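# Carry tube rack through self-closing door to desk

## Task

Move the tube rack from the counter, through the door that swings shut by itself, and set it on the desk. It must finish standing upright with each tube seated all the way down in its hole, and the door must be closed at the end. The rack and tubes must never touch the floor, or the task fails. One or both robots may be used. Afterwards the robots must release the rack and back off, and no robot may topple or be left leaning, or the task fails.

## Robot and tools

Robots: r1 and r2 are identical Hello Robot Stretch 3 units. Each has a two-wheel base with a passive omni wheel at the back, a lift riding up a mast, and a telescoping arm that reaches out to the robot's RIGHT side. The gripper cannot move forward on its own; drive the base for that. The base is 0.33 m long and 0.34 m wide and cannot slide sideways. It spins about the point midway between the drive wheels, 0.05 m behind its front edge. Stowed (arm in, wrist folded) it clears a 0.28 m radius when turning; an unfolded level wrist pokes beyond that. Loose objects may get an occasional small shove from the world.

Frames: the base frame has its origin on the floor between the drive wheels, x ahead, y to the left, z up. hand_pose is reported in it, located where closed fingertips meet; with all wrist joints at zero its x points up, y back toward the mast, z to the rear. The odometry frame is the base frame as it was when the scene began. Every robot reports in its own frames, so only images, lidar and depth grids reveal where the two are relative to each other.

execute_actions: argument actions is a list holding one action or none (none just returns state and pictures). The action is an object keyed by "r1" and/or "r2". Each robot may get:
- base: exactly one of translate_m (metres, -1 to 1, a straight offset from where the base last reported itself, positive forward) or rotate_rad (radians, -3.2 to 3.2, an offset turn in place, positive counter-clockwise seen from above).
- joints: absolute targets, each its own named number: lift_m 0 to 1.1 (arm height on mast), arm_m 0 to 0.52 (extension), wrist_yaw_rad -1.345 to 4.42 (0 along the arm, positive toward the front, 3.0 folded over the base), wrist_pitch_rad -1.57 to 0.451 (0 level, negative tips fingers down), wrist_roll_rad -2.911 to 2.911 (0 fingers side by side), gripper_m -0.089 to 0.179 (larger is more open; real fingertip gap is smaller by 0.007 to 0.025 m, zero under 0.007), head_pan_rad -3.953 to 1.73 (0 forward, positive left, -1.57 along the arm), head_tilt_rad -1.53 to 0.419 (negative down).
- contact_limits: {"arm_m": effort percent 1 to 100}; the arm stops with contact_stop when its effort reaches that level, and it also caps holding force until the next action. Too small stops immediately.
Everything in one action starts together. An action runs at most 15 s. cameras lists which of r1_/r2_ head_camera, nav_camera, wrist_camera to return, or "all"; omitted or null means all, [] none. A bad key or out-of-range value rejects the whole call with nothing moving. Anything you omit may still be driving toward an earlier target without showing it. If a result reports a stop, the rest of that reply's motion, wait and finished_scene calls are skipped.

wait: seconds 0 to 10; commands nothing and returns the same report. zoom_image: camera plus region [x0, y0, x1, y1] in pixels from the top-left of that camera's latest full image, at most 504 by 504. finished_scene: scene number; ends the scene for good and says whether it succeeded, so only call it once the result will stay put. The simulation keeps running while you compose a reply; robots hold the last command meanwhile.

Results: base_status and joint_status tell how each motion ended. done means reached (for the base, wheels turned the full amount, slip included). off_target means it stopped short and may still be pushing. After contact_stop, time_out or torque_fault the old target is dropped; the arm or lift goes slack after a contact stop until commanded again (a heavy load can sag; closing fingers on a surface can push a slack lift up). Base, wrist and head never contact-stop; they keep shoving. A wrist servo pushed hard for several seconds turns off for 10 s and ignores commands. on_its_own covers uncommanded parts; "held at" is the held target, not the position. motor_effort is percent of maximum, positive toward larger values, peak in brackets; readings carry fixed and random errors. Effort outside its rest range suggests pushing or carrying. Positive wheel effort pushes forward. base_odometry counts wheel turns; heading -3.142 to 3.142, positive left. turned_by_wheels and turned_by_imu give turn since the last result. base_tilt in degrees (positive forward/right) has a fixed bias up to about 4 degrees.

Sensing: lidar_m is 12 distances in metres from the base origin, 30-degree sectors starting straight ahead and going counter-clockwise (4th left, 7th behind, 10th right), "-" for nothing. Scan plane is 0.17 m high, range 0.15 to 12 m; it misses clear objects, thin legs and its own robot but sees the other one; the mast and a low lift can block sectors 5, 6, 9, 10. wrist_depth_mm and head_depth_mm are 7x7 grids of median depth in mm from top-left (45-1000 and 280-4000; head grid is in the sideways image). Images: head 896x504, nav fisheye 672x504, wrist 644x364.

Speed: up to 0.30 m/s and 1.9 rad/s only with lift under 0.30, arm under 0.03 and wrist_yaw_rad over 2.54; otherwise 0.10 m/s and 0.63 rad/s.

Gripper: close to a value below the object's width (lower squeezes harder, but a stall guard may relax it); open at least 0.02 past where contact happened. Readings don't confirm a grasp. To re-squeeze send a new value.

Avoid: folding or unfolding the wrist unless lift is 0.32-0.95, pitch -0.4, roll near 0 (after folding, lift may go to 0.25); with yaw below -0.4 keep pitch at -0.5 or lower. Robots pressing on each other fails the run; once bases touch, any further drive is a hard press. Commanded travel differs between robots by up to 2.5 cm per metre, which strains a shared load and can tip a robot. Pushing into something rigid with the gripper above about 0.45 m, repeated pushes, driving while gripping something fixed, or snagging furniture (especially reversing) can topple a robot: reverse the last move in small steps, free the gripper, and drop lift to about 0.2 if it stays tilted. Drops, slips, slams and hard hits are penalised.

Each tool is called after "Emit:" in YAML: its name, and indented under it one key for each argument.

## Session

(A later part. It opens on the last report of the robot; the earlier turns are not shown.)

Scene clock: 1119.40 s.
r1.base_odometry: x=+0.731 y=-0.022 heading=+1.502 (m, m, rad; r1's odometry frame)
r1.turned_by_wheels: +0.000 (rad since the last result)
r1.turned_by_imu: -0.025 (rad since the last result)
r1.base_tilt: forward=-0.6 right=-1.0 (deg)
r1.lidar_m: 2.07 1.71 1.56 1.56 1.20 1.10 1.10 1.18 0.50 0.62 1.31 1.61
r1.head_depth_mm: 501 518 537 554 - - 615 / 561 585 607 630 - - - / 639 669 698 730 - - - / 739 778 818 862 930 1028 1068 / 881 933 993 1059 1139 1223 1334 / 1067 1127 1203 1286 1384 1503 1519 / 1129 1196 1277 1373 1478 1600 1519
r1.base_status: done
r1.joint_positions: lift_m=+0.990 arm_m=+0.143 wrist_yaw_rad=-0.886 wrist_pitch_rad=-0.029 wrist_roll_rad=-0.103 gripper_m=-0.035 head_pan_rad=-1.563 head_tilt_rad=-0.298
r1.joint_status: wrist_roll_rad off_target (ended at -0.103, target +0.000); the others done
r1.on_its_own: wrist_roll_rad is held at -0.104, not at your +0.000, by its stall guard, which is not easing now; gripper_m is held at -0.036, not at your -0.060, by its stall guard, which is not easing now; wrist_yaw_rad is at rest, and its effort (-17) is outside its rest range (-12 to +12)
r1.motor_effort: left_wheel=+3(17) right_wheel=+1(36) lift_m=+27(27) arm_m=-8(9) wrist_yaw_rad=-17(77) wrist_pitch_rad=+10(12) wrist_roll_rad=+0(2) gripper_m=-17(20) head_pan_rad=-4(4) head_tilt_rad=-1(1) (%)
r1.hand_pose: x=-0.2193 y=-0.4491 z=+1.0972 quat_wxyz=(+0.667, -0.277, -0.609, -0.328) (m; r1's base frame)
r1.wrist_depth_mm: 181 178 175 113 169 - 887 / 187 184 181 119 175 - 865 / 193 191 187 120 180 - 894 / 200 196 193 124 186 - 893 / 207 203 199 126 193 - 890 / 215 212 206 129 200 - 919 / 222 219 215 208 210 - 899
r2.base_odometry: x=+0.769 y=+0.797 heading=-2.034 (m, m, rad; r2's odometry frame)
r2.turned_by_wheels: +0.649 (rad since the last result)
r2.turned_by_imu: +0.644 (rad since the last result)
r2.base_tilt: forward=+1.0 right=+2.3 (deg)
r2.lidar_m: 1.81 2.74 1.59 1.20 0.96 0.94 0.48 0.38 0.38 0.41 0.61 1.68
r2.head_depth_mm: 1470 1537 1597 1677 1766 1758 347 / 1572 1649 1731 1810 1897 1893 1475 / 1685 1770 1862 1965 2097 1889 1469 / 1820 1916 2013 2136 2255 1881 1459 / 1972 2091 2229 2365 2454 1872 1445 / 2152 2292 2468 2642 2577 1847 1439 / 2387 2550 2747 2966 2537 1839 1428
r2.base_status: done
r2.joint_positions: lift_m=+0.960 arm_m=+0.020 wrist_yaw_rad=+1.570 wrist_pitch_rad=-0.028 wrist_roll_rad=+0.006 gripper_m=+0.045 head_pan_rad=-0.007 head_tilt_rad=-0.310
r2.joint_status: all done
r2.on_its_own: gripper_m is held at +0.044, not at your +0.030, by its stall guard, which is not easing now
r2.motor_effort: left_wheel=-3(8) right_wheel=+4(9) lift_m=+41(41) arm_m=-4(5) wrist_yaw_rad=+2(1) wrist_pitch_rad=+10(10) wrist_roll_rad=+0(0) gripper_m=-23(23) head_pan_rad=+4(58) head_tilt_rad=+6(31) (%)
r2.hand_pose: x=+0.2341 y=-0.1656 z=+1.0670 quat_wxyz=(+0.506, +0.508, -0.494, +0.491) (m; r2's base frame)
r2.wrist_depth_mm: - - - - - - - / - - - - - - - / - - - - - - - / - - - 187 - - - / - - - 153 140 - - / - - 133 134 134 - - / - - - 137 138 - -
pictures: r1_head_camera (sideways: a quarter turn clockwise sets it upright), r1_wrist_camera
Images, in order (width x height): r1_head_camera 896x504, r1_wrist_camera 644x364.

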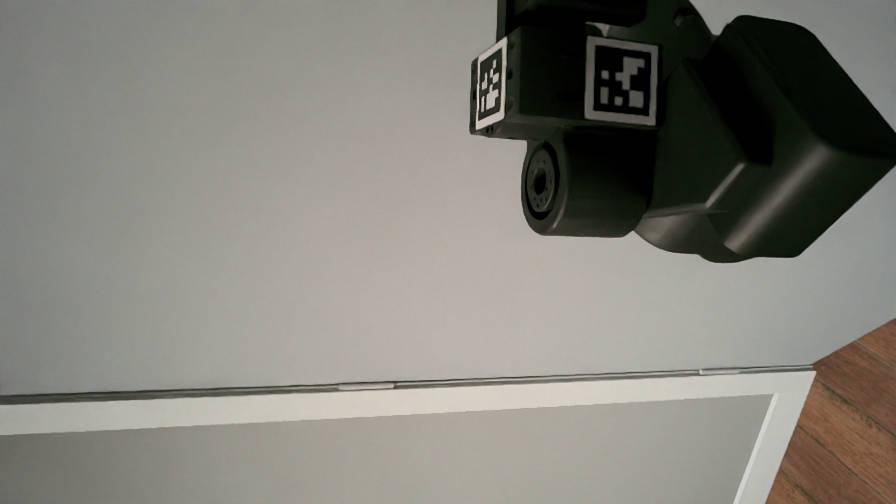

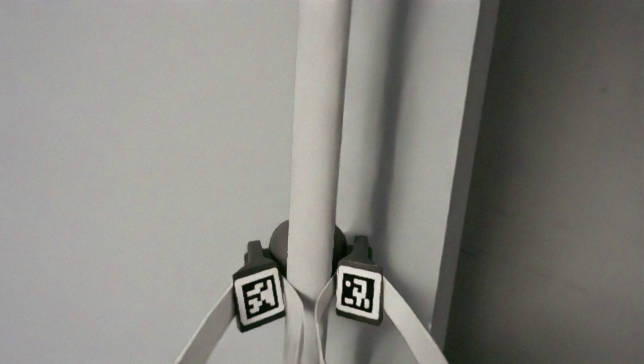

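Emit:
execute_actions:
  actions:
    - {"r1": {"base": {"translate_m": 0.0765}, "joints": {"arm_m": 0.113, "wrist_yaw_rad": -0.89, "wrist_roll_rad": 0.01}}, "r2": {"base": {"translate_m": 0.331}}}
  cameras: []

Scene clock: 1155.27 s.
r1.base_odometry: x=+0.736 y=+0.054 heading=+1.501 (m, m, rad; r1's odometry frame)
r1.turned_by_wheels: +0.000 (rad since the last result)
r1.turned_by_imu: +0.001 (rad since the last result)
r1.base_tilt: forward=-0.6 right=-1.0 (deg)
r1.lidar_m: 1.39 1.68 1.53 1.54 1.28 1.17 1.17 1.21 0.46 0.62 1.35 1.32
r1.head_depth_mm: 505 521 538 552 - - - / 576 596 618 642 - - - / 669 695 725 758 780 - - / 799 838 882 928 1001 1106 1201 / 987 1049 1114 1194 1282 1391 1430 / 1098 1167 1246 1336 1429 1551 1515 / 1157 1232 1314 1408 1514 1638 1512
r1.base_status: done
r1.joint_positions: lift_m=+0.990 arm_m=+0.113 wrist_yaw_rad=-0.910 wrist_pitch_rad=-0.032 wrist_roll_rad=+0.005 gripper_m=-0.035 head_pan_rad=-1.563 head_tilt_rad=-0.298
r1.joint_status: wrist_yaw_rad off_target (ended at -0.910, target -0.890); the others done
r1.on_its_own: gripper_m is held at -0.036, not at your -0.060, by its stall guard, which is not easing now; wrist_yaw_rad is at rest, and its effort (+24) is outside its rest range (-12 to +12)
r1.motor_effort: left_wheel=-7(9) right_wheel=+10(15) lift_m=+27(27) arm_m=-3(11) wrist_yaw_rad=+24(27) wrist_pitch_rad=+11(11) wrist_roll_rad=+3(7) gripper_m=-17(18) head_pan_rad=-4(4) head_tilt_rad=-2(2) (%)
r1.hand_pose: x=-0.2231 y=-0.4148 z=+1.0965 quat_wxyz=(+0.629, -0.301, -0.641, -0.320) (m; r1's base frame)
r1.wrist_depth_mm: 187 182 176 111 165 - 893 / 194 188 183 115 171 - 914 / 201 195 189 177 176 - 913 / 210 203 196 185 183 - 937 / 218 212 203 127 190 - 960 / 228 218 212 129 195 - 992 / 238 228 219 209 207 - -
r2.base_odometry: x=+0.621 y=+0.500 heading=-2.034 (m, m, rad; r2's odometry frame)
r2.turned_by_wheels: +0.000 (rad since the last result)
r2.turned_by_imu: +0.003 (rad since the last result)
r2.base_tilt: forward=+1.1 right=+2.3 (deg)
r2.lidar_m: 1.53 2.32 1.38 1.43 1.23 1.21 0.73 0.58 0.57 0.62 0.94 1.42
r2.head_depth_mm: 1231 1287 1348 1407 1472 1484 346 / 1318 1373 1447 1515 1603 1685 1466 / 1413 1479 1564 1652 1741 1792 1463 / 1528 1598 1696 1810 1906 1877 1454 / 1659 1753 1857 2004 2127 1860 1456 / 1807 1928 2055 2208 2320 1847 1442 / 1997 2139 2312 2502 2524 1829 1428
r2.base_status: done
r2.joint_positions: lift_m=+0.960 arm_m=+0.020 wrist_yaw_rad=+1.570 wrist_pitch_rad=-0.028 wrist_roll_rad=+0.006 gripper_m=+0.045 head_pan_rad=-0.007 head_tilt_rad=-0.310
r2.joint_status: not commanded
r2.on_its_own: gripper_m is held at +0.044, not at your +0.030, by its stall guard, which is not easing now
r2.motor_effort: left_wheel=-3(5) right_wheel=+4(10) lift_m=+41(41) arm_m=-4(4) wrist_yaw_rad=+1(0) wrist_pitch_rad=+10(10) wrist_roll_rad=+1(1) gripper_m=-23(23) head_pan_rad=+4(4) head_tilt_rad=+6(6) (%)
r2.hand_pose: x=+0.2341 y=-0.1656 z=+1.0670 quat_wxyz=(+0.506, +0.508, -0.494, +0.491) (m; r2's base frame)
r2.wrist_depth_mm: - - - - - - 867 / - - - - - - 903 / - - - - - - 933 / - - - 185 - - 947 / - - - 155 140 - 951 / - - 133 134 134 - 970 / - - - 137 138 - 979
pictures: none
No camera images: the call's "cameras" was empty. Leave "cameras" out to get every camera's image.

Emit:
execute_actions:
  actions:
    - {"r1": {"base": {"translate_m": 0.0768}, "joints": {"arm_m": 0.0813, "wrist_yaw_rad": -0.90}}, "r2": {"base": {"translate_m": 0.331}}}
  cameras: []

Scene clock: 1173.37 s.
r1.base_odometry: x=+0.741 y=+0.131 heading=+1.501 (m, m, rad; r1's odometry frame)
r1.turned_by_wheels: +0.000 (rad since the last result)
r1.turned_by_imu: +0.001 (rad since the last result)
r1.base_tilt: forward=-0.6 right=-1.2 (deg)
r1.lidar_m: 1.07 1.65 1.50 1.51 1.37 1.24 1.25 1.23 0.43 0.63 1.39 1.92
r1.head_depth_mm: 515 530 544 560 - - - / 600 618 641 660 709 - - / 718 746 774 805 834 - - / 893 934 985 1034 1100 1213 1384 / 1078 1138 1210 1285 1376 1477 1510 / 1135 1203 1282 1368 1468 1579 1512 / 1187 1262 1342 1441 1552 1681 1513
r1.base_status: done
r1.joint_positions: lift_m=+0.990 arm_m=+0.082 wrist_yaw_rad=-0.917 wrist_pitch_rad=-0.031 wrist_roll_rad=+0.005 gripper_m=-0.035 head_pan_rad=-1.563 head_tilt_rad=-0.298
r1.joint_status: all done
r1.on_its_own: gripper_m is held at -0.036, not at your -0.060, by its stall guard, which is not easing now; wrist_yaw_rad is at rest, and its effort (+20) is outside its rest range (-12 to +12)
r1.motor_effort: left_wheel=-5(7) right_wheel=+8(20) lift_m=+27(27) arm_m=-3(10) wrist_yaw_rad=+20(22) wrist_pitch_rad=+10(11) wrist_roll_rad=+3(3) gripper_m=-17(17) head_pan_rad=-4(4) head_tilt_rad=-1(1) (%)
r1.hand_pose: x=-0.2242 y=-0.3817 z=+1.0967 quat_wxyz=(+0.628, -0.304, -0.640, -0.322) (m; r1's base frame)
r1.wrist_depth_mm: 200 191 180 111 162 - 932 / 209 197 186 115 167 - 951 / 217 206 194 120 173 - 978 / 226 214 201 183 179 - 994 / 238 222 210 126 185 - - / 249 233 220 129 190 - - / 258 245 226 207 201 - -
r2.base_odometry: x=+0.473 y=+0.204 heading=-2.035 (m, m, rad; r2's odometry frame)
r2.turned_by_wheels: +0.000 (rad since the last result)
r2.turned_by_imu: +0.003 (rad since the last result)
r2.base_tilt: forward=+1.0 right=+2.3 (deg)
r2.lidar_m: 1.25 1.90 1.16 1.44 1.46 1.47 0.99 0.78 0.77 0.84 1.17 1.15
r2.head_depth_mm: 994 1041 1086 1135 1191 1200 347 / 1063 1112 1166 1227 1293 1356 1400 / 1144 1199 1256 1331 1406 1492 1463 / 1232 1299 1371 1454 1544 1647 1451 / 1340 1420 1503 1608 1713 1779 1452 / 1459 1560 1658 1790 1927 1848 1432 / 1614 1724 1855 2017 2162 1829 1438
r2.base_status: done
r2.joint_positions: lift_m=+0.960 arm_m=+0.020 wrist_yaw_rad=+1.570 wrist_pitch_rad=-0.028 wrist_roll_rad=+0.006 gripper_m=+0.045 head_pan_rad=-0.007 head_tilt_rad=-0.310
r2.joint_status: not commanded
r2.on_its_own: gripper_m is held at +0.044, not at your +0.030, by its stall guard, which is not easing now
r2.motor_effort: left_wheel=-3(5) right_wheel=+5(10) lift_m=+41(41) arm_m=-5(5) wrist_yaw_rad=+2(1) wrist_pitch_rad=+10(9) wrist_roll_rad=+0(0) gripper_m=-23(24) head_pan_rad=+4(4) head_tilt_rad=+6(6) (%)
r2.hand_pose: x=+0.2341 y=-0.1656 z=+1.0670 quat_wxyz=(+0.506, +0.508, -0.494, +0.491) (m; r2's base frame)
r2.wrist_depth_mm: - - - - 964 811 712 / - - - - 977 832 732 / - - - - 966 849 742 / - - - 187 915 846 753 / - - - 154 141 878 746 / - - 132 133 134 880 745 / - - - 137 138 866 790
pictures: none
No camera images: the call's "cameras" was empty. Leave "cameras" out to get every camera's image.

Emit:
execute_actions:
  actions:
    - {"r1": {"base": {"translate_m": 0.0792}, "joints": {"arm_m": 0.0593, "wrist_yaw_rad": -0.905}}, "r2": {"base": {"translate_m": 0.331}}}
  cameras: []

Scene clock: 1190.70 s.
r1.base_odometry: x=+0.747 y=+0.210 heading=+1.501 (m, m, rad; r1's odometry frame)
r1.turned_by_wheels: +0.000 (rad since the last result)
r1.turned_by_imu: +0.001 (rad since the last result)
r1.base_tilt: forward=-0.6 right=-1.0 (deg)
r1.lidar_m: 0.90 1.02 1.48 1.49 1.45 1.31 1.32 0.40 0.41 0.65 1.43 1.85
r1.head_depth_mm: 541 555 569 581 589 - - / 648 666 686 706 749 - - / 808 835 862 895 925 - - / 1055 1110 1163 1218 1290 1427 1523 / 1113 1185 1251 1334 1431 1530 1525 / 1164 1238 1311 1404 1506 1619 1509 / 1216 1294 1381 1482 1587 1727 1514
r1.base_status: done
r1.joint_positions: lift_m=+0.990 arm_m=+0.060 wrist_yaw_rad=-0.938 wrist_pitch_rad=-0.031 wrist_roll_rad=+0.000 gripper_m=-0.035 head_pan_rad=-1.563 head_tilt_rad=-0.298
r1.joint_status: wrist_yaw_rad off_target (ended at -0.938, target -0.905); the others done
r1.on_its_own: wrist_yaw_rad is held at -0.947, not at your -0.905, by its stall guard, which is not easing now; gripper_m is held at -0.036, not at your -0.060, by its stall guard, which is not easing now
r1.motor_effort: left_wheel=-3(7) right_wheel=+6(20) lift_m=+27(27) arm_m=-2(10) wrist_yaw_rad=-11(30) wrist_pitch_rad=+10(11) wrist_roll_rad=+5(5) gripper_m=-17(17) head_pan_rad=-4(4) head_tilt_rad=-2(2) (%)
r1.hand_pose: x=-0.2274 y=-0.3554 z=+1.0966 quat_wxyz=(+0.626, -0.309, -0.636, -0.330) (m; r1's base frame)
r1.wrist_depth_mm: 213 200 184 111 160 - 975 / 224 207 192 115 165 - 990 / 235 215 198 120 171 - - / 244 226 206 183 176 - - / 258 236 215 126 181 - - / 272 247 228 129 187 - - / 287 259 235 204 197 - -
r2.base_odometry: x=+0.325 y=-0.092 heading=-2.035 (m, m, rad; r2's odometry frame)
r2.turned_by_wheels: +0.000 (rad since the last result)
r2.turned_by_imu: +0.003 (rad since the last result)
r2.base_tilt: forward=+1.0 right=+2.3 (deg)
r2.lidar_m: 0.96 1.46 2.18 1.00 1.44 1.74 1.24 0.98 0.97 1.05 0.90 0.89
r2.head_depth_mm: 758 793 828 867 910 912 347 / 811 848 888 935 983 1038 1100 / 870 912 960 1014 1071 1139 1212 / 939 989 1043 1112 1181 1257 1320 / 1024 1081 1148 1220 1301 1408 1414 / 1121 1190 1268 1364 1471 1588 1438 / 1231 1313 1425 1537 1676 1748 1437
r2.base_status: done
r2.joint_positions: lift_m=+0.960 arm_m=+0.020 wrist_yaw_rad=+1.570 wrist_pitch_rad=-0.028 wrist_roll_rad=+0.006 gripper_m=+0.045 head_pan_rad=-0.007 head_tilt_rad=-0.310
r2.joint_status: not commanded
r2.on_its_own: gripper_m is held at +0.044, not at your +0.030, by its stall guard, which is not easing now
r2.motor_effort: left_wheel=-3(3) right_wheel=+4(10) lift_m=+41(41) arm_m=-5(4) wrist_yaw_rad=-1(1) wrist_pitch_rad=+10(10) wrist_roll_rad=+0(0) gripper_m=-23(24) head_pan_rad=+4(4) head_tilt_rad=+7(6) (%)
r2.hand_pose: x=+0.2341 y=-0.1656 z=+1.0670 quat_wxyz=(+0.506, +0.508, -0.494, +0.491) (m; r2's base frame)
r2.wrist_depth_mm: - - - 880 714 613 524 / - - - 863 729 617 536 / - - - 848 724 625 541 / - - - 185 694 637 549 / - - - 154 140 646 551 / - - 133 134 134 649 557 / - - - 137 138 639 569
pictures: none
No camera images: the call's "cameras" was empty. Leave "cameras" out to get every camera's image.

Emit:
execute_actions:
  actions:
    - {"r1": {"base": {"translate_m": 0.079}, "joints": {"arm_m": 0.0374, "wrist_yaw_rad": -0.92}}, "r2": {"base": {"rotate_rad": 0.90}}}
  cameras: ["r2_head_camera"]

Scene clock: 1313.07 s.
r1.base_odometry: x=+0.752 y=+0.288 heading=+1.501 (m, m, rad; r1's odometry frame)
r1.turned_by_wheels: +0.000 (rad since the last result)
r1.turned_by_imu: +0.001 (rad since the last result)
r1.base_tilt: forward=-0.5 right=-1.1 (deg)
r1.lidar_m: 0.93 0.93 1.45 1.46 1.52 1.39 1.40 0.38 0.39 0.69 1.46 1.76
r1.head_depth_mm: 582 593 603 613 621 - - / 722 739 755 771 789 798 - / 956 983 1007 1035 1063 1081 - / 1089 1152 1221 1295 1373 1472 1524 / 1145 1210 1282 1366 1462 1564 1526 / 1194 1269 1344 1441 1542 1669 1516 / 1247 1326 1417 1509 1637 1755 1512
r1.base_status: done
r1.joint_positions: lift_m=+0.990 arm_m=+0.038 wrist_yaw_rad=-0.925 wrist_pitch_rad=-0.029 wrist_roll_rad=+0.003 gripper_m=-0.035 head_pan_rad=-1.563 head_tilt_rad=-0.298
r1.joint_status: all done
r1.on_its_own: gripper_m is held at -0.036, not at your -0.060, by its stall guard, which is not easing now
r1.motor_effort: left_wheel=-2(8) right_wheel=+5(19) lift_m=+27(27) arm_m=-6(10) wrist_yaw_rad=+5(22) wrist_pitch_rad=+10(10) wrist_roll_rad=+4(5) gripper_m=-16(17) head_pan_rad=-3(4) head_tilt_rad=-1(2) (%)
r1.hand_pose: x=-0.2254 y=-0.3364 z=+1.0971 quat_wxyz=(+0.627, -0.306, -0.638, -0.325) (m; r1's base frame)
r1.wrist_depth_mm: 241 215 190 112 156 149 - / 253 223 198 115 161 - - / 268 234 207 119 167 - - / 284 246 215 182 172 - - / 299 257 227 125 178 - - / 317 271 242 129 182 - - / 339 286 246 140 194 - -
r2.base_odometry: x=+0.325 y=-0.092 heading=-1.135 (m, m, rad; r2's odometry frame)
r2.turned_by_wheels: +0.900 (rad since the last result)
r2.turned_by_imu: +0.894 (rad since the last result)
r2.base_tilt: forward=+1.0 right=+2.3 (deg)
r2.lidar_m: 2.18 0.93 1.32 1.69 1.41 1.01 0.97 1.01 0.93 0.89 0.92 1.24
r2.head_depth_mm: 1873 1993 2096 2224 2273 1768 346 / 1876 1995 2111 2248 2401 1900 1471 / 1883 1980 2111 2258 2382 1880 1466 / 1852 1973 2082 2267 2360 1870 1445 / 1857 1973 2081 2237 2352 1861 1446 / 1843 1968 2085 2234 2336 1846 1436 / 1848 1968 2079 2232 2344 1832 1429
r2.base_status: done
r2.joint_positions: lift_m=+0.960 arm_m=+0.020 wrist_yaw_rad=+1.570 wrist_pitch_rad=-0.028 wrist_roll_rad=+0.006 gripper_m=+0.045 head_pan_rad=-0.007 head_tilt_rad=-0.310
r2.joint_status: not commanded
r2.on_its_own: gripper_m is held at +0.044, not at your +0.030, by its stall guard, which is not easing now
r2.motor_effort: left_wheel=-4(8) right_wheel=+4(9) lift_m=+41(41) arm_m=-5(5) wrist_yaw_rad=+0(1) wrist_pitch_rad=+10(10) wrist_roll_rad=+0(0) gripper_m=-23(24) head_pan_rad=+4(4) head_tilt_rad=+6(6) (%)
r2.hand_pose: x=+0.2341 y=-0.1656 z=+1.0670 quat_wxyz=(+0.506, +0.508, -0.494, +0.491) (m; r2's base frame)
r2.wrist_depth_mm: 744 - - - - - 822 / 778 - - - - - 819 / - - - - - - 841 / - - - 187 - - 832 / - - - 154 140 - 855 / - - 134 133 134 - 816 / - - - 137 139 - 814
pictures: r2_head_camera (sideways: a quarter turn clockwise sets it upright)
Images, in order (width x height): r2_head_camera 896x504.

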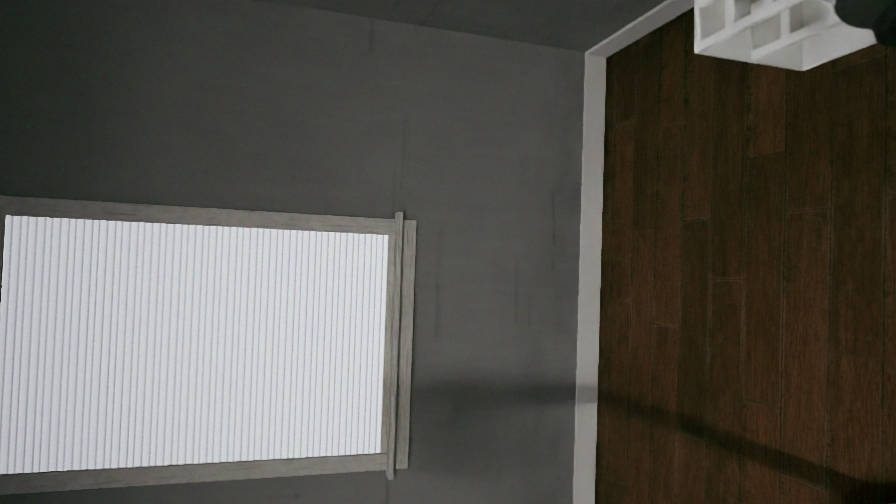

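Emit:
execute_actions:
  actions: []

Scene clock: 1362.93 s.
r1.base_odometry: x=+0.752 y=+0.288 heading=+1.501 (m, m, rad; r1's odometry frame)
r1.turned_by_wheels: +0.000 (rad since the last result)
r1.turned_by_imu: +0.001 (rad since the last result)
r1.base_tilt: forward=-0.6 right=-1.1 (deg)
r1.lidar_m: 0.93 0.93 1.45 1.46 1.53 1.39 1.40 0.38 0.39 0.69 1.45 1.76
r1.head_depth_mm: 582 592 603 613 621 - - / 722 739 754 769 789 799 - / 953 978 1006 1037 1066 1083 - / 1094 1149 1220 1290 1372 1470 1526 / 1142 1213 1284 1369 1452 1571 1525 / 1195 1268 1339 1434 1544 1658 1518 / 1247 1332 1413 1514 1631 1751 1508
r1.base_status: done
r1.joint_positions: lift_m=+0.990 arm_m=+0.038 wrist_yaw_rad=-0.925 wrist_pitch_rad=-0.029 wrist_roll_rad=+0.003 gripper_m=-0.035 head_pan_rad=-1.563 head_tilt_rad=-0.298
r1.joint_status: all done
r1.on_its_own: gripper_m is held at -0.036, not at your -0.060, by its stall guard, which is not easing now
r1.motor_effort: left_wheel=-2(8) right_wheel=+5(19) lift_m=+27(27) arm_m=-5(10) wrist_yaw_rad=+6(22) wrist_pitch_rad=+10(10) wrist_roll_rad=+3(5) gripper_m=-16(17) head_pan_rad=-4(4) head_tilt_rad=-1(2) (%)
r1.hand_pose: x=-0.2254 y=-0.3364 z=+1.0971 quat_wxyz=(+0.627, -0.306, -0.638, -0.325) (m; r1's base frame)
r1.wrist_depth_mm: 239 215 192 112 156 149 - / 253 225 198 115 162 - - / 269 235 206 119 166 - - / 284 245 215 181 172 - - / 301 258 226 126 178 - - / 318 272 242 129 181 - - / 342 287 246 140 194 - -
r2.base_odometry: x=+0.325 y=-0.092 heading=-1.135 (m, m, rad; r2's odometry frame)
r2.turned_by_wheels: +0.000 (rad since the last result)
r2.turned_by_imu: +0.001 (rad since the last result)
r2.base_tilt: forward=+1.0 right=+2.3 (deg)
r2.lidar_m: 2.18 0.93 1.32 1.69 1.42 1.01 0.97 1.01 0.93 0.89 0.92 1.24
r2.head_depth_mm: 1887 1987 2109 2210 2274 1760 346 / 1889 1983 2107 2247 2411 1902 1467 / 1872 1984 2111 2260 2369 1902 1464 / 1865 1974 2092 2237 2365 1876 1460 / 1857 1972 2093 2237 2347 1850 1451 / 1838 1964 2096 2250 2355 1838 1436 / 1846 1955 2083 2234 2353 1836 1427
r2.base_status: done
r2.joint_positions: lift_m=+0.960 arm_m=+0.020 wrist_yaw_rad=+1.570 wrist_pitch_rad=-0.028 wrist_roll_rad=+0.006 gripper_m=+0.045 head_pan_rad=-0.007 head_tilt_rad=-0.310
r2.joint_status: not commanded
r2.on_its_own: gripper_m is held at +0.044, not at your +0.030, by its stall guard, which is not easing now
r2.motor_effort: left_wheel=-4(8) right_wheel=+4(9) lift_m=+41(41) arm_m=-5(5) wrist_yaw_rad=+1(1) wrist_pitch_rad=+10(10) wrist_roll_rad=+0(0) gripper_m=-22(24) head_pan_rad=+4(4) head_tilt_rad=+6(6) (%)
r2.hand_pose: x=+0.2341 y=-0.1656 z=+1.0670 quat_wxyz=(+0.506, +0.508, -0.494, +0.491) (m; r2's base frame)
r2.wrist_depth_mm: 743 - - - - - 829 / 786 - - - - - 839 / - - - - - - 827 / - - - 186 - - 832 / - - - 154 141 - 834 / - - 133 133 133 - 808 / - - - 137 138 - 828
pictures: r1_head_camera (sideways: a quarter turn clockwise sets it upright), r1_nav_camera (sideways: a quarter turn counterclockwise sets it upright), r1_wrist_camera, r2_head_camera (sideways: a quarter turn clockwise sets it upright), r2_nav_camera (sideways: a quarter turn counterclockwise sets it upright), r2_wrist_camera
Images, in order (width x height): r1_head_camera 896x504, r1_nav_camera 672x504, r1_wrist_camera 644x364, r2_head_camera 896x504, r2_nav_camera 672x504, r2_wrist_camera 644x364.

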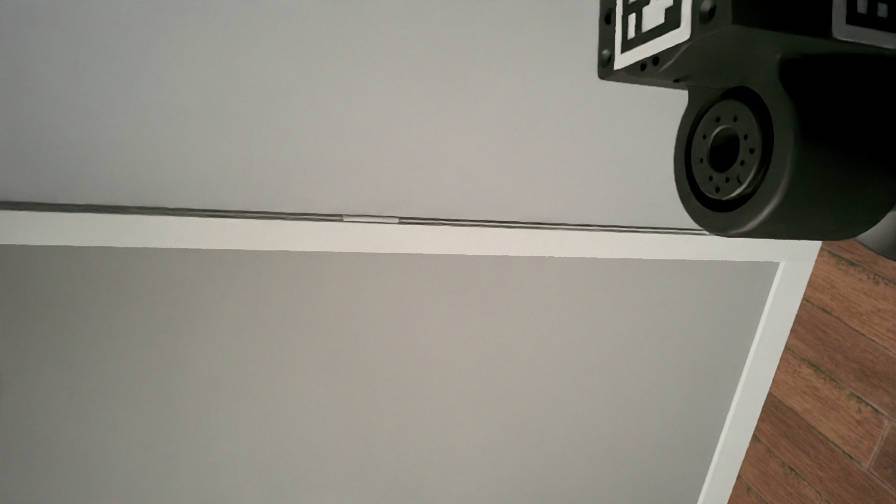

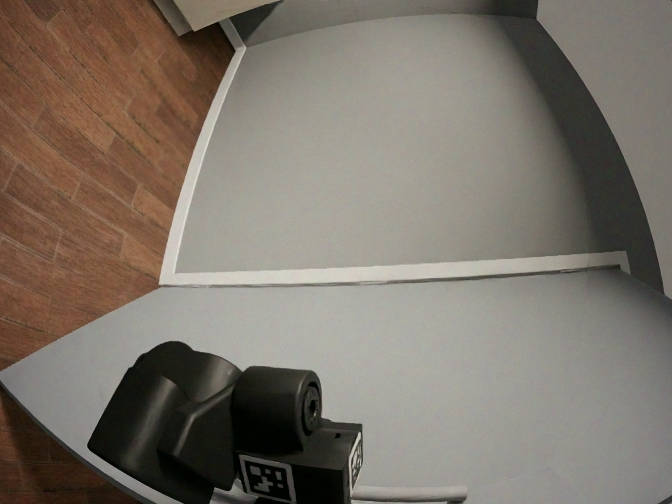

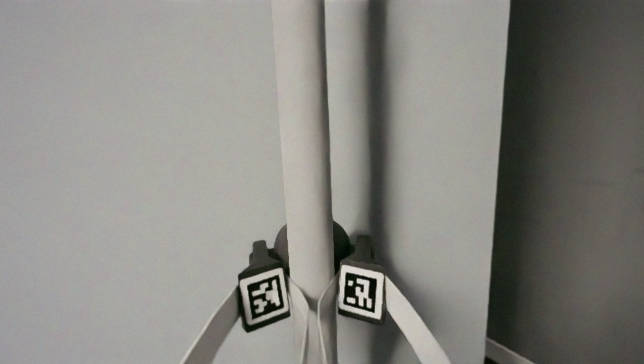

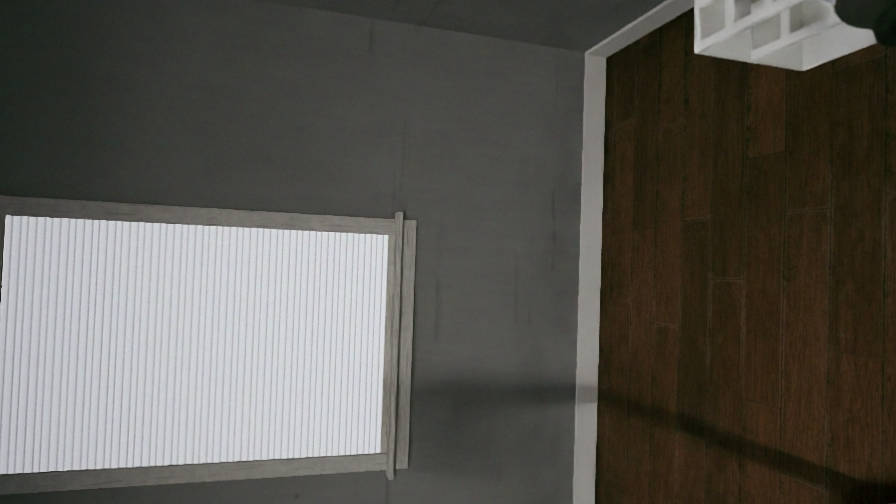

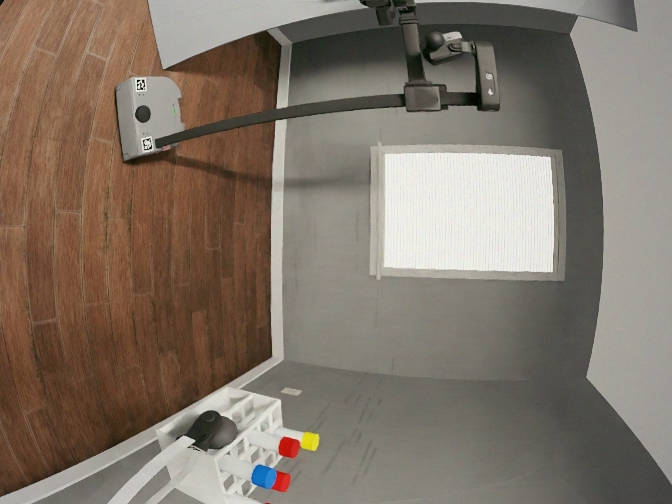

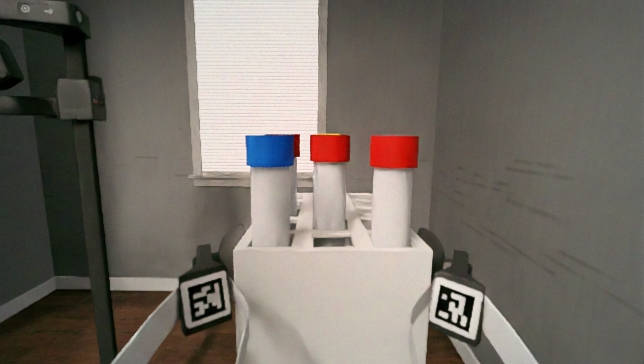

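Emit:
execute_actions:
  actions:
    - {"r2": {"base": {"translate_m": 1.0}, "joints": {"head_pan_rad": 0.5, "head_tilt_rad": -0.6}}}
  cameras: ["r2_head_camera", "r2_nav_camera"]

Scene clock: 1426.27 s.
r1.base_odometry: x=+0.752 y=+0.288 heading=+1.501 (m, m, rad; r1's odometry frame)
r1.turned_by_wheels: +0.000 (rad since the last result)
r1.turned_by_imu: +0.002 (rad since the last result)
r1.base_tilt: forward=-0.6 right=-1.0 (deg)
r1.lidar_m: 1.77 1.59 1.45 0.44 1.53 1.39 1.40 0.38 0.39 0.69 1.46 1.77
r1.head_depth_mm: 582 593 602 613 622 - - / 723 739 756 771 788 798 - / 955 980 1008 1036 1063 1082 - / 1093 1155 1219 1296 1372 1465 1529 / 1142 1208 1283 1363 1458 1572 1516 / 1191 1269 1348 1435 1549 1656 1509 / 1245 1328 1417 1517 1640 1750 1512
r1.base_status: not commanded
r1.joint_positions: lift_m=+0.990 arm_m=+0.038 wrist_yaw_rad=-0.925 wrist_pitch_rad=-0.029 wrist_roll_rad=+0.003 gripper_m=-0.035 head_pan_rad=-1.563 head_tilt_rad=-0.298
r1.joint_status: not commanded
r1.on_its_own: gripper_m is held at -0.036, not at your -0.060, by its stall guard, which is not easing now
r1.motor_effort: left_wheel=-2(2) right_wheel=+5(5) lift_m=+27(27) arm_m=-5(5) wrist_yaw_rad=+6(6) wrist_pitch_rad=+10(10) wrist_roll_rad=+4(4) gripper_m=-16(17) head_pan_rad=-4(5) head_tilt_rad=-1(2) (%)
r1.hand_pose: x=-0.2254 y=-0.3364 z=+1.0971 quat_wxyz=(+0.627, -0.306, -0.638, -0.325) (m; r1's base frame)
r1.wrist_depth_mm: 240 216 191 112 156 149 - / 253 224 198 115 161 - - / 267 234 206 119 166 - - / 283 246 216 182 172 - - / 301 258 226 125 178 - - / 318 271 242 128 182 - - / 339 287 247 140 194 - -
r2.base_odometry: x=+0.747 y=-0.998 heading=-1.135 (m, m, rad; r2's odometry frame)
r2.turned_by_wheels: +0.000 (rad since the last result)
r2.turned_by_imu: +0.007 (rad since the last result)
r2.base_tilt: forward=+1.1 right=+2.3 (deg)
r2.lidar_m: 1.17 1.21 1.65 0.46 0.48 2.06 1.97 1.26 0.91 0.87 0.90 1.22
r2.head_depth_mm: 928 1017 1115 1248 1402 1462 1216 / 977 1069 1178 1331 1506 1455 1212 / 1029 1131 1245 1420 1619 1447 1208 / 1077 1196 1325 1534 1698 1438 1203 / 1146 1277 1446 1656 1766 1434 1202 / 1220 1367 1561 1811 1762 1418 1195 / 1296 1466 1691 1993 1744 1414 1189
r2.base_status: done
r2.joint_positions: lift_m=+0.960 arm_m=+0.020 wrist_yaw_rad=+1.570 wrist_pitch_rad=-0.028 wrist_roll_rad=+0.006 gripper_m=+0.045 head_pan_rad=+0.493 head_tilt_rad=-0.592
r2.joint_status: all done
r2.on_its_own: gripper_m is held at +0.044, not at your +0.030, by its stall guard, which is not easing now
r2.motor_effort: left_wheel=-4(4) right_wheel=+4(10) lift_m=+41(41) arm_m=-5(4) wrist_yaw_rad=+1(1) wrist_pitch_rad=+10(10) wrist_roll_rad=+1(0) gripper_m=-23(24) head_pan_rad=+4(42) head_tilt_rad=-5(33) (%)
r2.hand_pose: x=+0.2341 y=-0.1656 z=+1.0670 quat_wxyz=(+0.506, +0.508, -0.494, +0.491) (m; r2's base frame)
r2.wrist_depth_mm: - - - - - - 822 / - - - - - - 797 / - - - - - - 829 / - - - 187 - - 812 / - - - 154 141 - 793 / - - 133 134 134 - 793 / - - - 137 138 - 818
pictures: r2_head_camera (sideways: a quarter turn clockwise sets it upright), r2_nav_camera (sideways: a quarter turn counterclockwise sets it upright)
Images, in order (width x height): r2_head_camera 896x504, r2_nav_camera 672x504.

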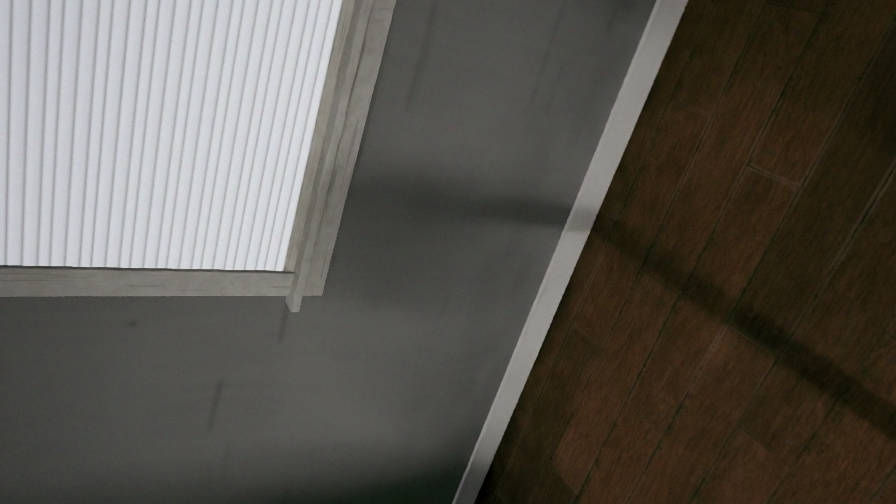

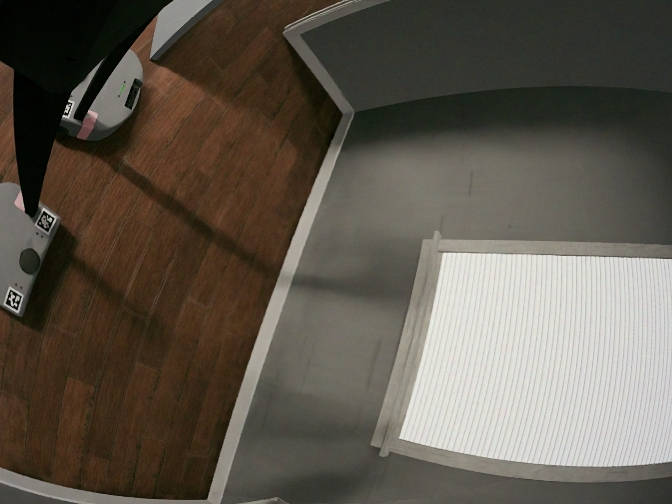

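Emit:
execute_actions:
  actions:
    - {"r2": {"base": {"translate_m": 0.63}, "joints": {"head_pan_rad": 0.0, "head_tilt_rad": -0.5}}}
  cameras: []

Emit:
execute_actions:
  actions:
    - {"r2": {"base": {"rotate_rad": 1.93}}}
  cameras: ["r2_head_camera", "r2_nav_camera"]

Scene clock: 1448.97 s.
r1.base_odometry: x=+0.752 y=+0.288 heading=+1.501 (m, m, rad; r1's odometry frame)
r1.turned_by_wheels: +0.000 (rad since the last result)
r1.turned_by_imu: +0.002 (rad since the last result)
r1.base_tilt: forward=-0.7 right=-1.1 (deg)
r1.lidar_m: 1.77 1.59 1.45 1.45 0.87 1.39 1.40 0.38 0.39 0.69 1.46 1.77
r1.head_depth_mm: 582 592 603 614 622 - - / 723 737 753 772 786 796 - / 956 980 1007 1035 1065 1081 - / 1090 1154 1219 1295 1375 1470 1522 / 1139 1208 1283 1368 1460 1565 1524 / 1193 1268 1346 1435 1543 1661 1517 / 1249 1329 1411 1510 1629 1752 1516
r1.base_status: not commanded
r1.joint_positions: lift_m=+0.990 arm_m=+0.038 wrist_yaw_rad=-0.925 wrist_pitch_rad=-0.029 wrist_roll_rad=+0.003 gripper_m=-0.035 head_pan_rad=-1.563 head_tilt_rad=-0.298
r1.joint_status: not commanded
r1.on_its_own: gripper_m is held at -0.036, not at your -0.060, by its stall guard, which is not easing now
r1.motor_effort: left_wheel=-2(2) right_wheel=+5(5) lift_m=+27(27) arm_m=-5(5) wrist_yaw_rad=+5(6) wrist_pitch_rad=+10(10) wrist_roll_rad=+4(4) gripper_m=-17(17) head_pan_rad=-5(4) head_tilt_rad=-1(1) (%)
r1.hand_pose: x=-0.2254 y=-0.3364 z=+1.0971 quat_wxyz=(+0.627, -0.306, -0.638, -0.325) (m; r1's base frame)
r1.wrist_depth_mm: 242 215 191 112 156 149 - / 252 225 199 115 161 - - / 268 235 207 119 167 - - / 284 246 215 181 173 - - / 301 259 228 125 178 - - / 318 271 243 129 181 - - / 339 288 246 140 194 - -
r2.base_odometry: x=+1.013 y=-1.569 heading=-1.135 (m, m, rad; r2's odometry frame)
r2.turned_by_wheels: +0.000 (rad since the last result)
r2.turned_by_imu: +0.005 (rad since the last result)
r2.base_tilt: forward=+1.0 right=+2.3 (deg)
r2.lidar_m: 0.55 0.56 0.77 1.76 2.16 0.85 2.60 1.24 0.90 0.87 0.78 0.57
r2.head_depth_mm: 402 447 502 561 364 379 863 / 407 446 488 543 627 733 865 / 412 452 499 557 627 735 863 / 413 452 500 558 626 737 866 / 413 452 500 558 622 738 866 / 414 452 501 558 621 738 872 / 414 454 502 559 621 740 876
r2.base_status: done
r2.joint_positions: lift_m=+0.960 arm_m=+0.020 wrist_yaw_rad=+1.570 wrist_pitch_rad=-0.028 wrist_roll_rad=+0.006 gripper_m=+0.045 head_pan_rad=+0.007 head_tilt_rad=-0.507
r2.joint_status: all done
r2.on_its_own: gripper_m is held at +0.044, not at your +0.030, by its stall guard, which is not easing now
r2.motor_effort: left_wheel=-3(4) right_wheel=+4(10) lift_m=+41(41) arm_m=-5(4) wrist_yaw_rad=+0(1) wrist_pitch_rad=+9(9) wrist_roll_rad=+0(0) gripper_m=-24(24) head_pan_rad=-4(44) head_tilt_rad=+4(19) (%)
r2.hand_pose: x=+0.2341 y=-0.1656 z=+1.0670 quat_wxyz=(+0.506, +0.508, -0.494, +0.491) (m; r2's base frame)
r2.wrist_depth_mm: 437 433 436 429 432 432 432 / 452 442 450 443 449 443 445 / 457 454 458 448 446 454 455 / 465 464 467 187 465 464 475 / 488 471 482 154 140 474 480 / 499 490 133 133 134 494 490 / 504 498 468 137 138 516 500
pictures: none
No camera images: the call's "cameras" was empty. Leave "cameras" out to get every camera's image.

Scene clock: 1452.97 s.
r1.base_odometry: x=+0.752 y=+0.288 heading=+1.501 (m, m, rad; r1's odometry frame)
r1.turned_by_wheels: +0.000 (rad since the last result)
r1.turned_by_imu: +0.001 (rad since the last result)
r1.base_tilt: forward=-0.5 right=-1.1 (deg)
r1.lidar_m: 1.78 1.59 1.45 1.45 1.53 1.39 1.39 0.38 0.39 0.69 1.45 1.77
r1.head_depth_mm: 582 593 604 613 622 - - / 724 740 753 771 790 798 - / 952 980 1007 1035 1064 1084 - / 1091 1150 1219 1298 1375 1472 1528 / 1144 1208 1284 1365 1457 1565 1532 / 1197 1270 1346 1436 1547 1659 1511 / 1247 1327 1417 1512 1635 1746 1510
r1.base_status: not commanded
r1.joint_positions: lift_m=+0.990 arm_m=+0.038 wrist_yaw_rad=-0.925 wrist_pitch_rad=-0.029 wrist_roll_rad=+0.003 gripper_m=-0.035 head_pan_rad=-1.563 head_tilt_rad=-0.298
r1.joint_status: not commanded
r1.on_its_own: gripper_m is held at -0.036, not at your -0.060, by its stall guard, which is not easing now
r1.motor_effort: left_wheel=-2(2) right_wheel=+5(5) lift_m=+27(27) arm_m=-5(5) wrist_yaw_rad=+5(6) wrist_pitch_rad=+10(10) wrist_roll_rad=+4(4) gripper_m=-16(17) head_pan_rad=-4(4) head_tilt_rad=-1(1) (%)
r1.hand_pose: x=-0.2254 y=-0.3364 z=+1.0971 quat_wxyz=(+0.627, -0.306, -0.638, -0.325) (m; r1's base frame)
r1.wrist_depth_mm: 240 215 191 112 156 149 - / 253 224 199 115 161 - - / 268 235 206 119 167 - - / 284 246 215 182 173 - - / 301 258 226 126 178 - - / 317 271 242 128 181 - - / 337 284 246 140 195 - -
r2.base_odometry: x=+1.013 y=-1.569 heading=+0.795 (m, m, rad; r2's odometry frame)
r2.turned_by_wheels: +1.930 (rad since the last result)
r2.turned_by_imu: +1.915 (rad since the last result)
r2.base_tilt: forward=+1.0 right=+2.2 (deg)
r2.lidar_m: 1.14 0.85 2.60 1.51 0.96 0.86 0.87 0.60 0.55 0.55 0.67 1.31
r2.head_depth_mm: 1409 1511 1648 1815 364 379 1241 / 3298 3545 1775 1913 1978 1549 1266 / 3423 3641 3928 2738 1972 1545 1261 / 3556 3842 - 2688 1956 1534 1257 / 3695 - - 2653 1947 1530 1249 / 3749 - 2232 2354 1847 1509 1248 / 1739 1913 2194 2395 1916 1324 1162
r2.base_status: done
r2.joint_positions: lift_m=+0.960 arm_m=+0.020 wrist_yaw_rad=+1.570 wrist_pitch_rad=-0.028 wrist_roll_rad=+0.006 gripper_m=+0.045 head_pan_rad=+0.007 head_tilt_rad=-0.507
r2.joint_status: not commanded
r2.on_its_own: gripper_m is held at +0.044, not at your +0.030, by its stall guard, which is not easing now
r2.motor_effort: left_wheel=-3(8) right_wheel=+4(10) lift_m=+41(41) arm_m=-4(4) wrist_yaw_rad=+1(0) wrist_pitch_rad=+9(10) wrist_roll_rad=+0(0) gripper_m=-23(22) head_pan_rad=-5(4) head_tilt_rad=+4(5) (%)
r2.hand_pose: x=+0.2341 y=-0.1656 z=+1.0670 quat_wxyz=(+0.506, +0.508, -0.494, +0.491) (m; r2's base frame)
r2.wrist_depth_mm: - - - - - - 985 / 604 - - - - - 986 / - - - - - - 964 / - - - 188 - - 931 / - - - 153 140 - 884 / - - 132 133 134 - 867 / - - - 137 138 - 865
pictures: r2_head_camera (sideways: a quarter turn clockwise sets it upright), r2_nav_camera (sideways: a quarter turn counterclockwise sets it upright)
Images, in order (width x height): r2_head_camera 896x504, r2_nav_camera 672x504.

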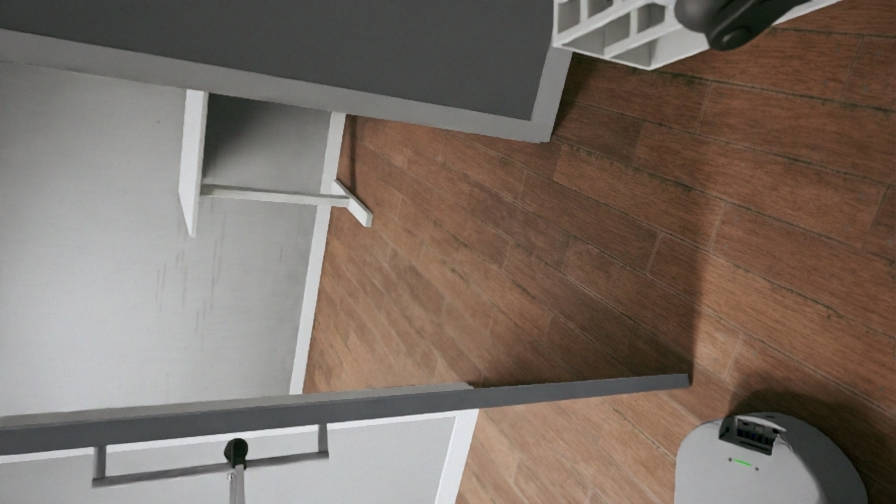

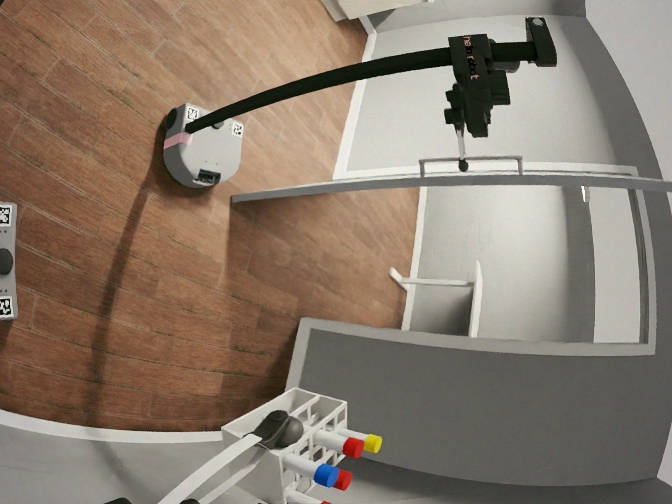

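Emit:
execute_actions:
  actions:
    - {"r2": {"base": {"translate_m": 1.0}}}
  cameras: ["r2_head_camera", "r2_nav_camera"]

Scene clock: 1583.90 s.
r1.base_odometry: x=+0.752 y=+0.288 heading=+1.501 (m, m, rad; r1's odometry frame)
r1.turned_by_wheels: +0.000 (rad since the last result)
r1.turned_by_imu: +0.003 (rad since the last result)
r1.base_tilt: forward=-0.7 right=-1.1 (deg)
r1.lidar_m: 1.78 1.59 1.45 1.45 1.53 1.39 0.44 0.38 0.39 0.69 1.46 1.77
r1.head_depth_mm: 582 592 603 614 621 - - / 723 740 756 771 788 798 - / 952 979 1008 1034 1066 1080 - / 1094 1149 1221 1299 1370 1475 1516 / 1148 1210 1278 1365 1457 1572 1521 / 1194 1264 1345 1438 1543 1663 1525 / 1253 1330 1416 1513 1635 1742 1512
r1.base_status: not commanded
r1.joint_positions: lift_m=+0.990 arm_m=+0.038 wrist_yaw_rad=-0.925 wrist_pitch_rad=-0.029 wrist_roll_rad=+0.003 gripper_m=-0.035 head_pan_rad=-1.563 head_tilt_rad=-0.298
r1.joint_status: not commanded
r1.on_its_own: gripper_m is held at -0.036, not at your -0.060, by its stall guard, which is not easing now
r1.motor_effort: left_wheel=-2(2) right_wheel=+5(5) lift_m=+27(27) arm_m=-5(5) wrist_yaw_rad=+7(6) wrist_pitch_rad=+10(10) wrist_roll_rad=+3(4) gripper_m=-16(16) head_pan_rad=-4(4) head_tilt_rad=-2(2) (%)
r1.hand_pose: x=-0.2254 y=-0.3364 z=+1.0971 quat_wxyz=(+0.627, -0.306, -0.638, -0.325) (m; r1's base frame)
r1.wrist_depth_mm: 242 215 191 112 156 148 - / 253 225 199 115 161 - - / 268 235 207 119 167 - 490 / 283 247 216 181 172 519 509 / 300 258 227 125 178 - - / 316 271 242 129 182 - - / 339 286 245 140 194 - -
r2.base_odometry: x=+1.713 y=-0.856 heading=+0.795 (m, m, rad; r2's odometry frame)
r2.turned_by_wheels: +0.000 (rad since the last result)
r2.turned_by_imu: +0.008 (rad since the last result)
r2.base_tilt: forward=+1.0 right=+2.3 (deg)
r2.lidar_m: 2.60 0.47 0.29 0.58 0.58 1.80 1.55 0.99 0.89 0.90 0.91 0.82
r2.head_depth_mm: 2413 2546 2830 2789 364 379 1155 / 2483 2610 2967 2729 1988 1550 1267 / 2573 2727 3045 2742 1968 1541 1265 / 2690 2909 3231 2705 1959 1534 1258 / 2770 3059 3416 2660 1939 1530 1260 / 2898 3197 3562 2660 1929 1514 1249 / 3041 3382 3638 2623 1724 1424 1208
r2.base_status: done
r2.joint_positions: lift_m=+0.960 arm_m=+0.020 wrist_yaw_rad=+1.570 wrist_pitch_rad=-0.028 wrist_roll_rad=+0.006 gripper_m=+0.045 head_pan_rad=+0.007 head_tilt_rad=-0.507
r2.joint_status: not commanded
r2.on_its_own: gripper_m is held at +0.044, not at your +0.030, by its stall guard, which is not easing now
r2.motor_effort: left_wheel=-4(5) right_wheel=+4(10) lift_m=+41(41) arm_m=-4(5) wrist_yaw_rad=+0(1) wrist_pitch_rad=+9(10) wrist_roll_rad=+0(0) gripper_m=-24(24) head_pan_rad=-4(5) head_tilt_rad=+4(5) (%)
r2.hand_pose: x=+0.2341 y=-0.1656 z=+1.0670 quat_wxyz=(+0.506, +0.508, -0.494, +0.491) (m; r2's base frame)
r2.wrist_depth_mm: 687 - - - - 572 511 / 691 - - - - 590 532 / 700 - - - - 590 543 / 674 - - 188 622 608 553 / 679 - - 154 140 631 567 / 660 - 133 134 133 624 575 / 658 - - 137 138 626 598
pictures: r2_head_camera (sideways: a quarter turn clockwise sets it upright), r2_nav_camera (sideways: a quarter turn counterclockwise sets it upright)
Images, in order (width x height): r2_head_camera 896x504, r2_nav_camera 672x504.

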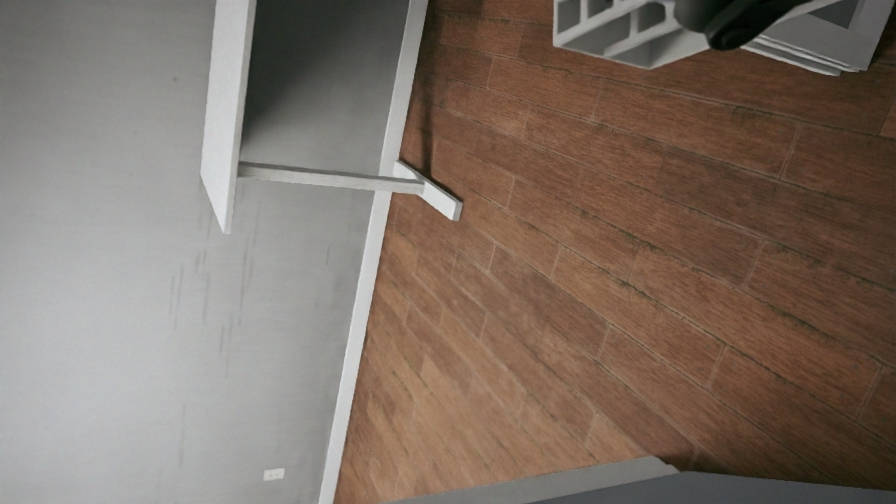

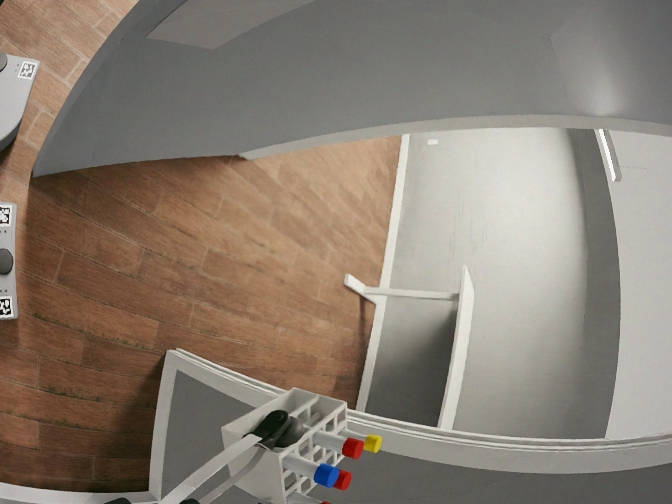

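Emit:
zoom_image:
  camera: "r2_head_camera"
  region: [392, 300, 896, 504]

Region (392, 300, 896, 504) of r2_head_camera's 896x504 image, scaled by 1.000; it fills the top 204 rows of this view, and the rest is white.

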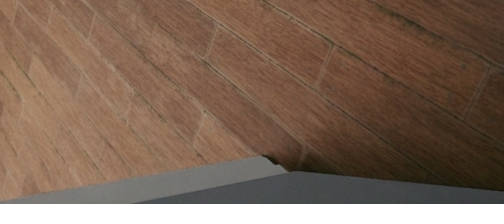

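Emit:
execute_actions:
  actions:
    - {"r2": {"base": {"translate_m": 0.5}}}
  cameras: ["r2_head_camera", "r2_nav_camera"]

Scene clock: 1702.10 s.
r1.base_odometry: x=+0.752 y=+0.288 heading=+1.501 (m, m, rad; r1's odometry frame)
r1.turned_by_wheels: +0.000 (rad since the last result)
r1.turned_by_imu: +0.002 (rad since the last result)
r1.base_tilt: forward=-0.7 right=-1.1 (deg)
r1.lidar_m: 1.78 1.60 1.45 1.46 1.53 1.39 1.39 0.38 0.39 0.69 1.46 1.77
r1.head_depth_mm: 583 592 604 612 622 - - / 724 738 756 770 789 801 - / 957 981 1004 1033 1061 1083 - / 1092 1154 1221 1296 1375 1470 1521 / 1144 1211 1284 1360 1460 1572 1529 / 1194 1265 1351 1437 1539 1665 1518 / 1250 1325 1414 1517 1634 1747 1512
r1.base_status: not commanded
r1.joint_positions: lift_m=+0.990 arm_m=+0.038 wrist_yaw_rad=-0.925 wrist_pitch_rad=-0.029 wrist_roll_rad=+0.003 gripper_m=-0.035 head_pan_rad=-1.563 head_tilt_rad=-0.298
r1.joint_status: not commanded
r1.on_its_own: gripper_m is held at -0.036, not at your -0.060, by its stall guard, which is not easing now
r1.motor_effort: left_wheel=-2(2) right_wheel=+5(5) lift_m=+28(27) arm_m=-5(5) wrist_yaw_rad=+6(6) wrist_pitch_rad=+10(10) wrist_roll_rad=+4(4) gripper_m=-16(16) head_pan_rad=-4(4) head_tilt_rad=-1(1) (%)
r1.hand_pose: x=-0.2254 y=-0.3364 z=+1.0971 quat_wxyz=(+0.627, -0.306, -0.638, -0.325) (m; r1's base frame)
r1.wrist_depth_mm: 239 215 191 112 156 149 - / 254 223 199 115 161 - - / 268 234 206 119 167 - - / 283 247 216 182 172 - - / 298 258 225 125 178 - - / 318 271 243 129 183 - - / 336 287 247 140 194 - -
r2.base_odometry: x=+2.064 y=-0.499 heading=+0.794 (m, m, rad; r2's odometry frame)
r2.turned_by_wheels: +0.000 (rad since the last result)
r2.turned_by_imu: +0.004 (rad since the last result)
r2.base_tilt: forward=+1.0 right=+2.3 (deg)
r2.lidar_m: 2.11 0.71 0.42 0.36 0.36 0.42 1.85 1.18 1.07 0.61 0.45 2.18
r2.head_depth_mm: 2012 2144 2380 2545 364 379 1245 / 2081 2196 2460 2620 1988 1549 1268 / 2166 2316 2575 2533 1968 1544 1269 / 2249 2459 2698 2695 1948 1539 1263 / 2345 2579 2857 2687 1941 1520 1253 / 2448 2705 3010 2664 1936 1520 1245 / 2568 2830 3172 2624 1922 1510 1239
r2.base_status: done
r2.joint_positions: lift_m=+0.960 arm_m=+0.020 wrist_yaw_rad=+1.570 wrist_pitch_rad=-0.028 wrist_roll_rad=+0.006 gripper_m=+0.045 head_pan_rad=+0.007 head_tilt_rad=-0.507
r2.joint_status: not commanded
r2.on_its_own: gripper_m is held at +0.044, not at your +0.030, by its stall guard, which is not easing now
r2.motor_effort: left_wheel=-4(6) right_wheel=+4(9) lift_m=+41(41) arm_m=-4(4) wrist_yaw_rad=+0(1) wrist_pitch_rad=+9(10) wrist_roll_rad=+0(0) gripper_m=-23(23) head_pan_rad=-4(5) head_tilt_rad=+5(4) (%)
r2.hand_pose: x=+0.2341 y=-0.1656 z=+1.0670 quat_wxyz=(+0.506, +0.508, -0.494, +0.491) (m; r2's base frame)
r2.wrist_depth_mm: - - - - - - - / - - - - - - - / - - - - - - - / - - - 187 - - - / - - - 154 141 - - / - - 133 134 134 - - / - - - 137 138 - -
pictures: r2_head_camera (sideways: a quarter turn clockwise sets it upright), r2_nav_camera (sideways: a quarter turn counterclockwise sets it upright)
Images, in order (width x height): r2_head_camera 896x504, r2_nav_camera 672x504.

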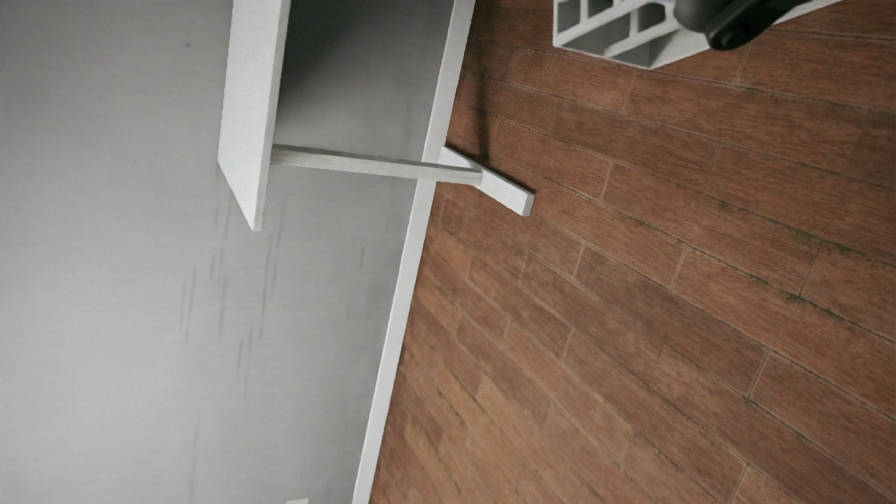

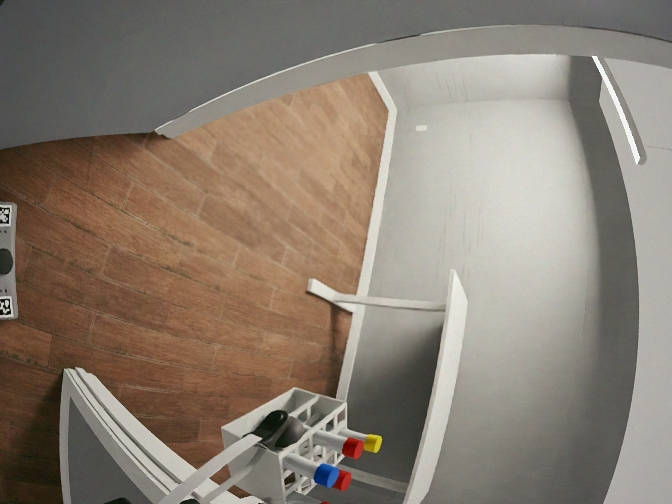

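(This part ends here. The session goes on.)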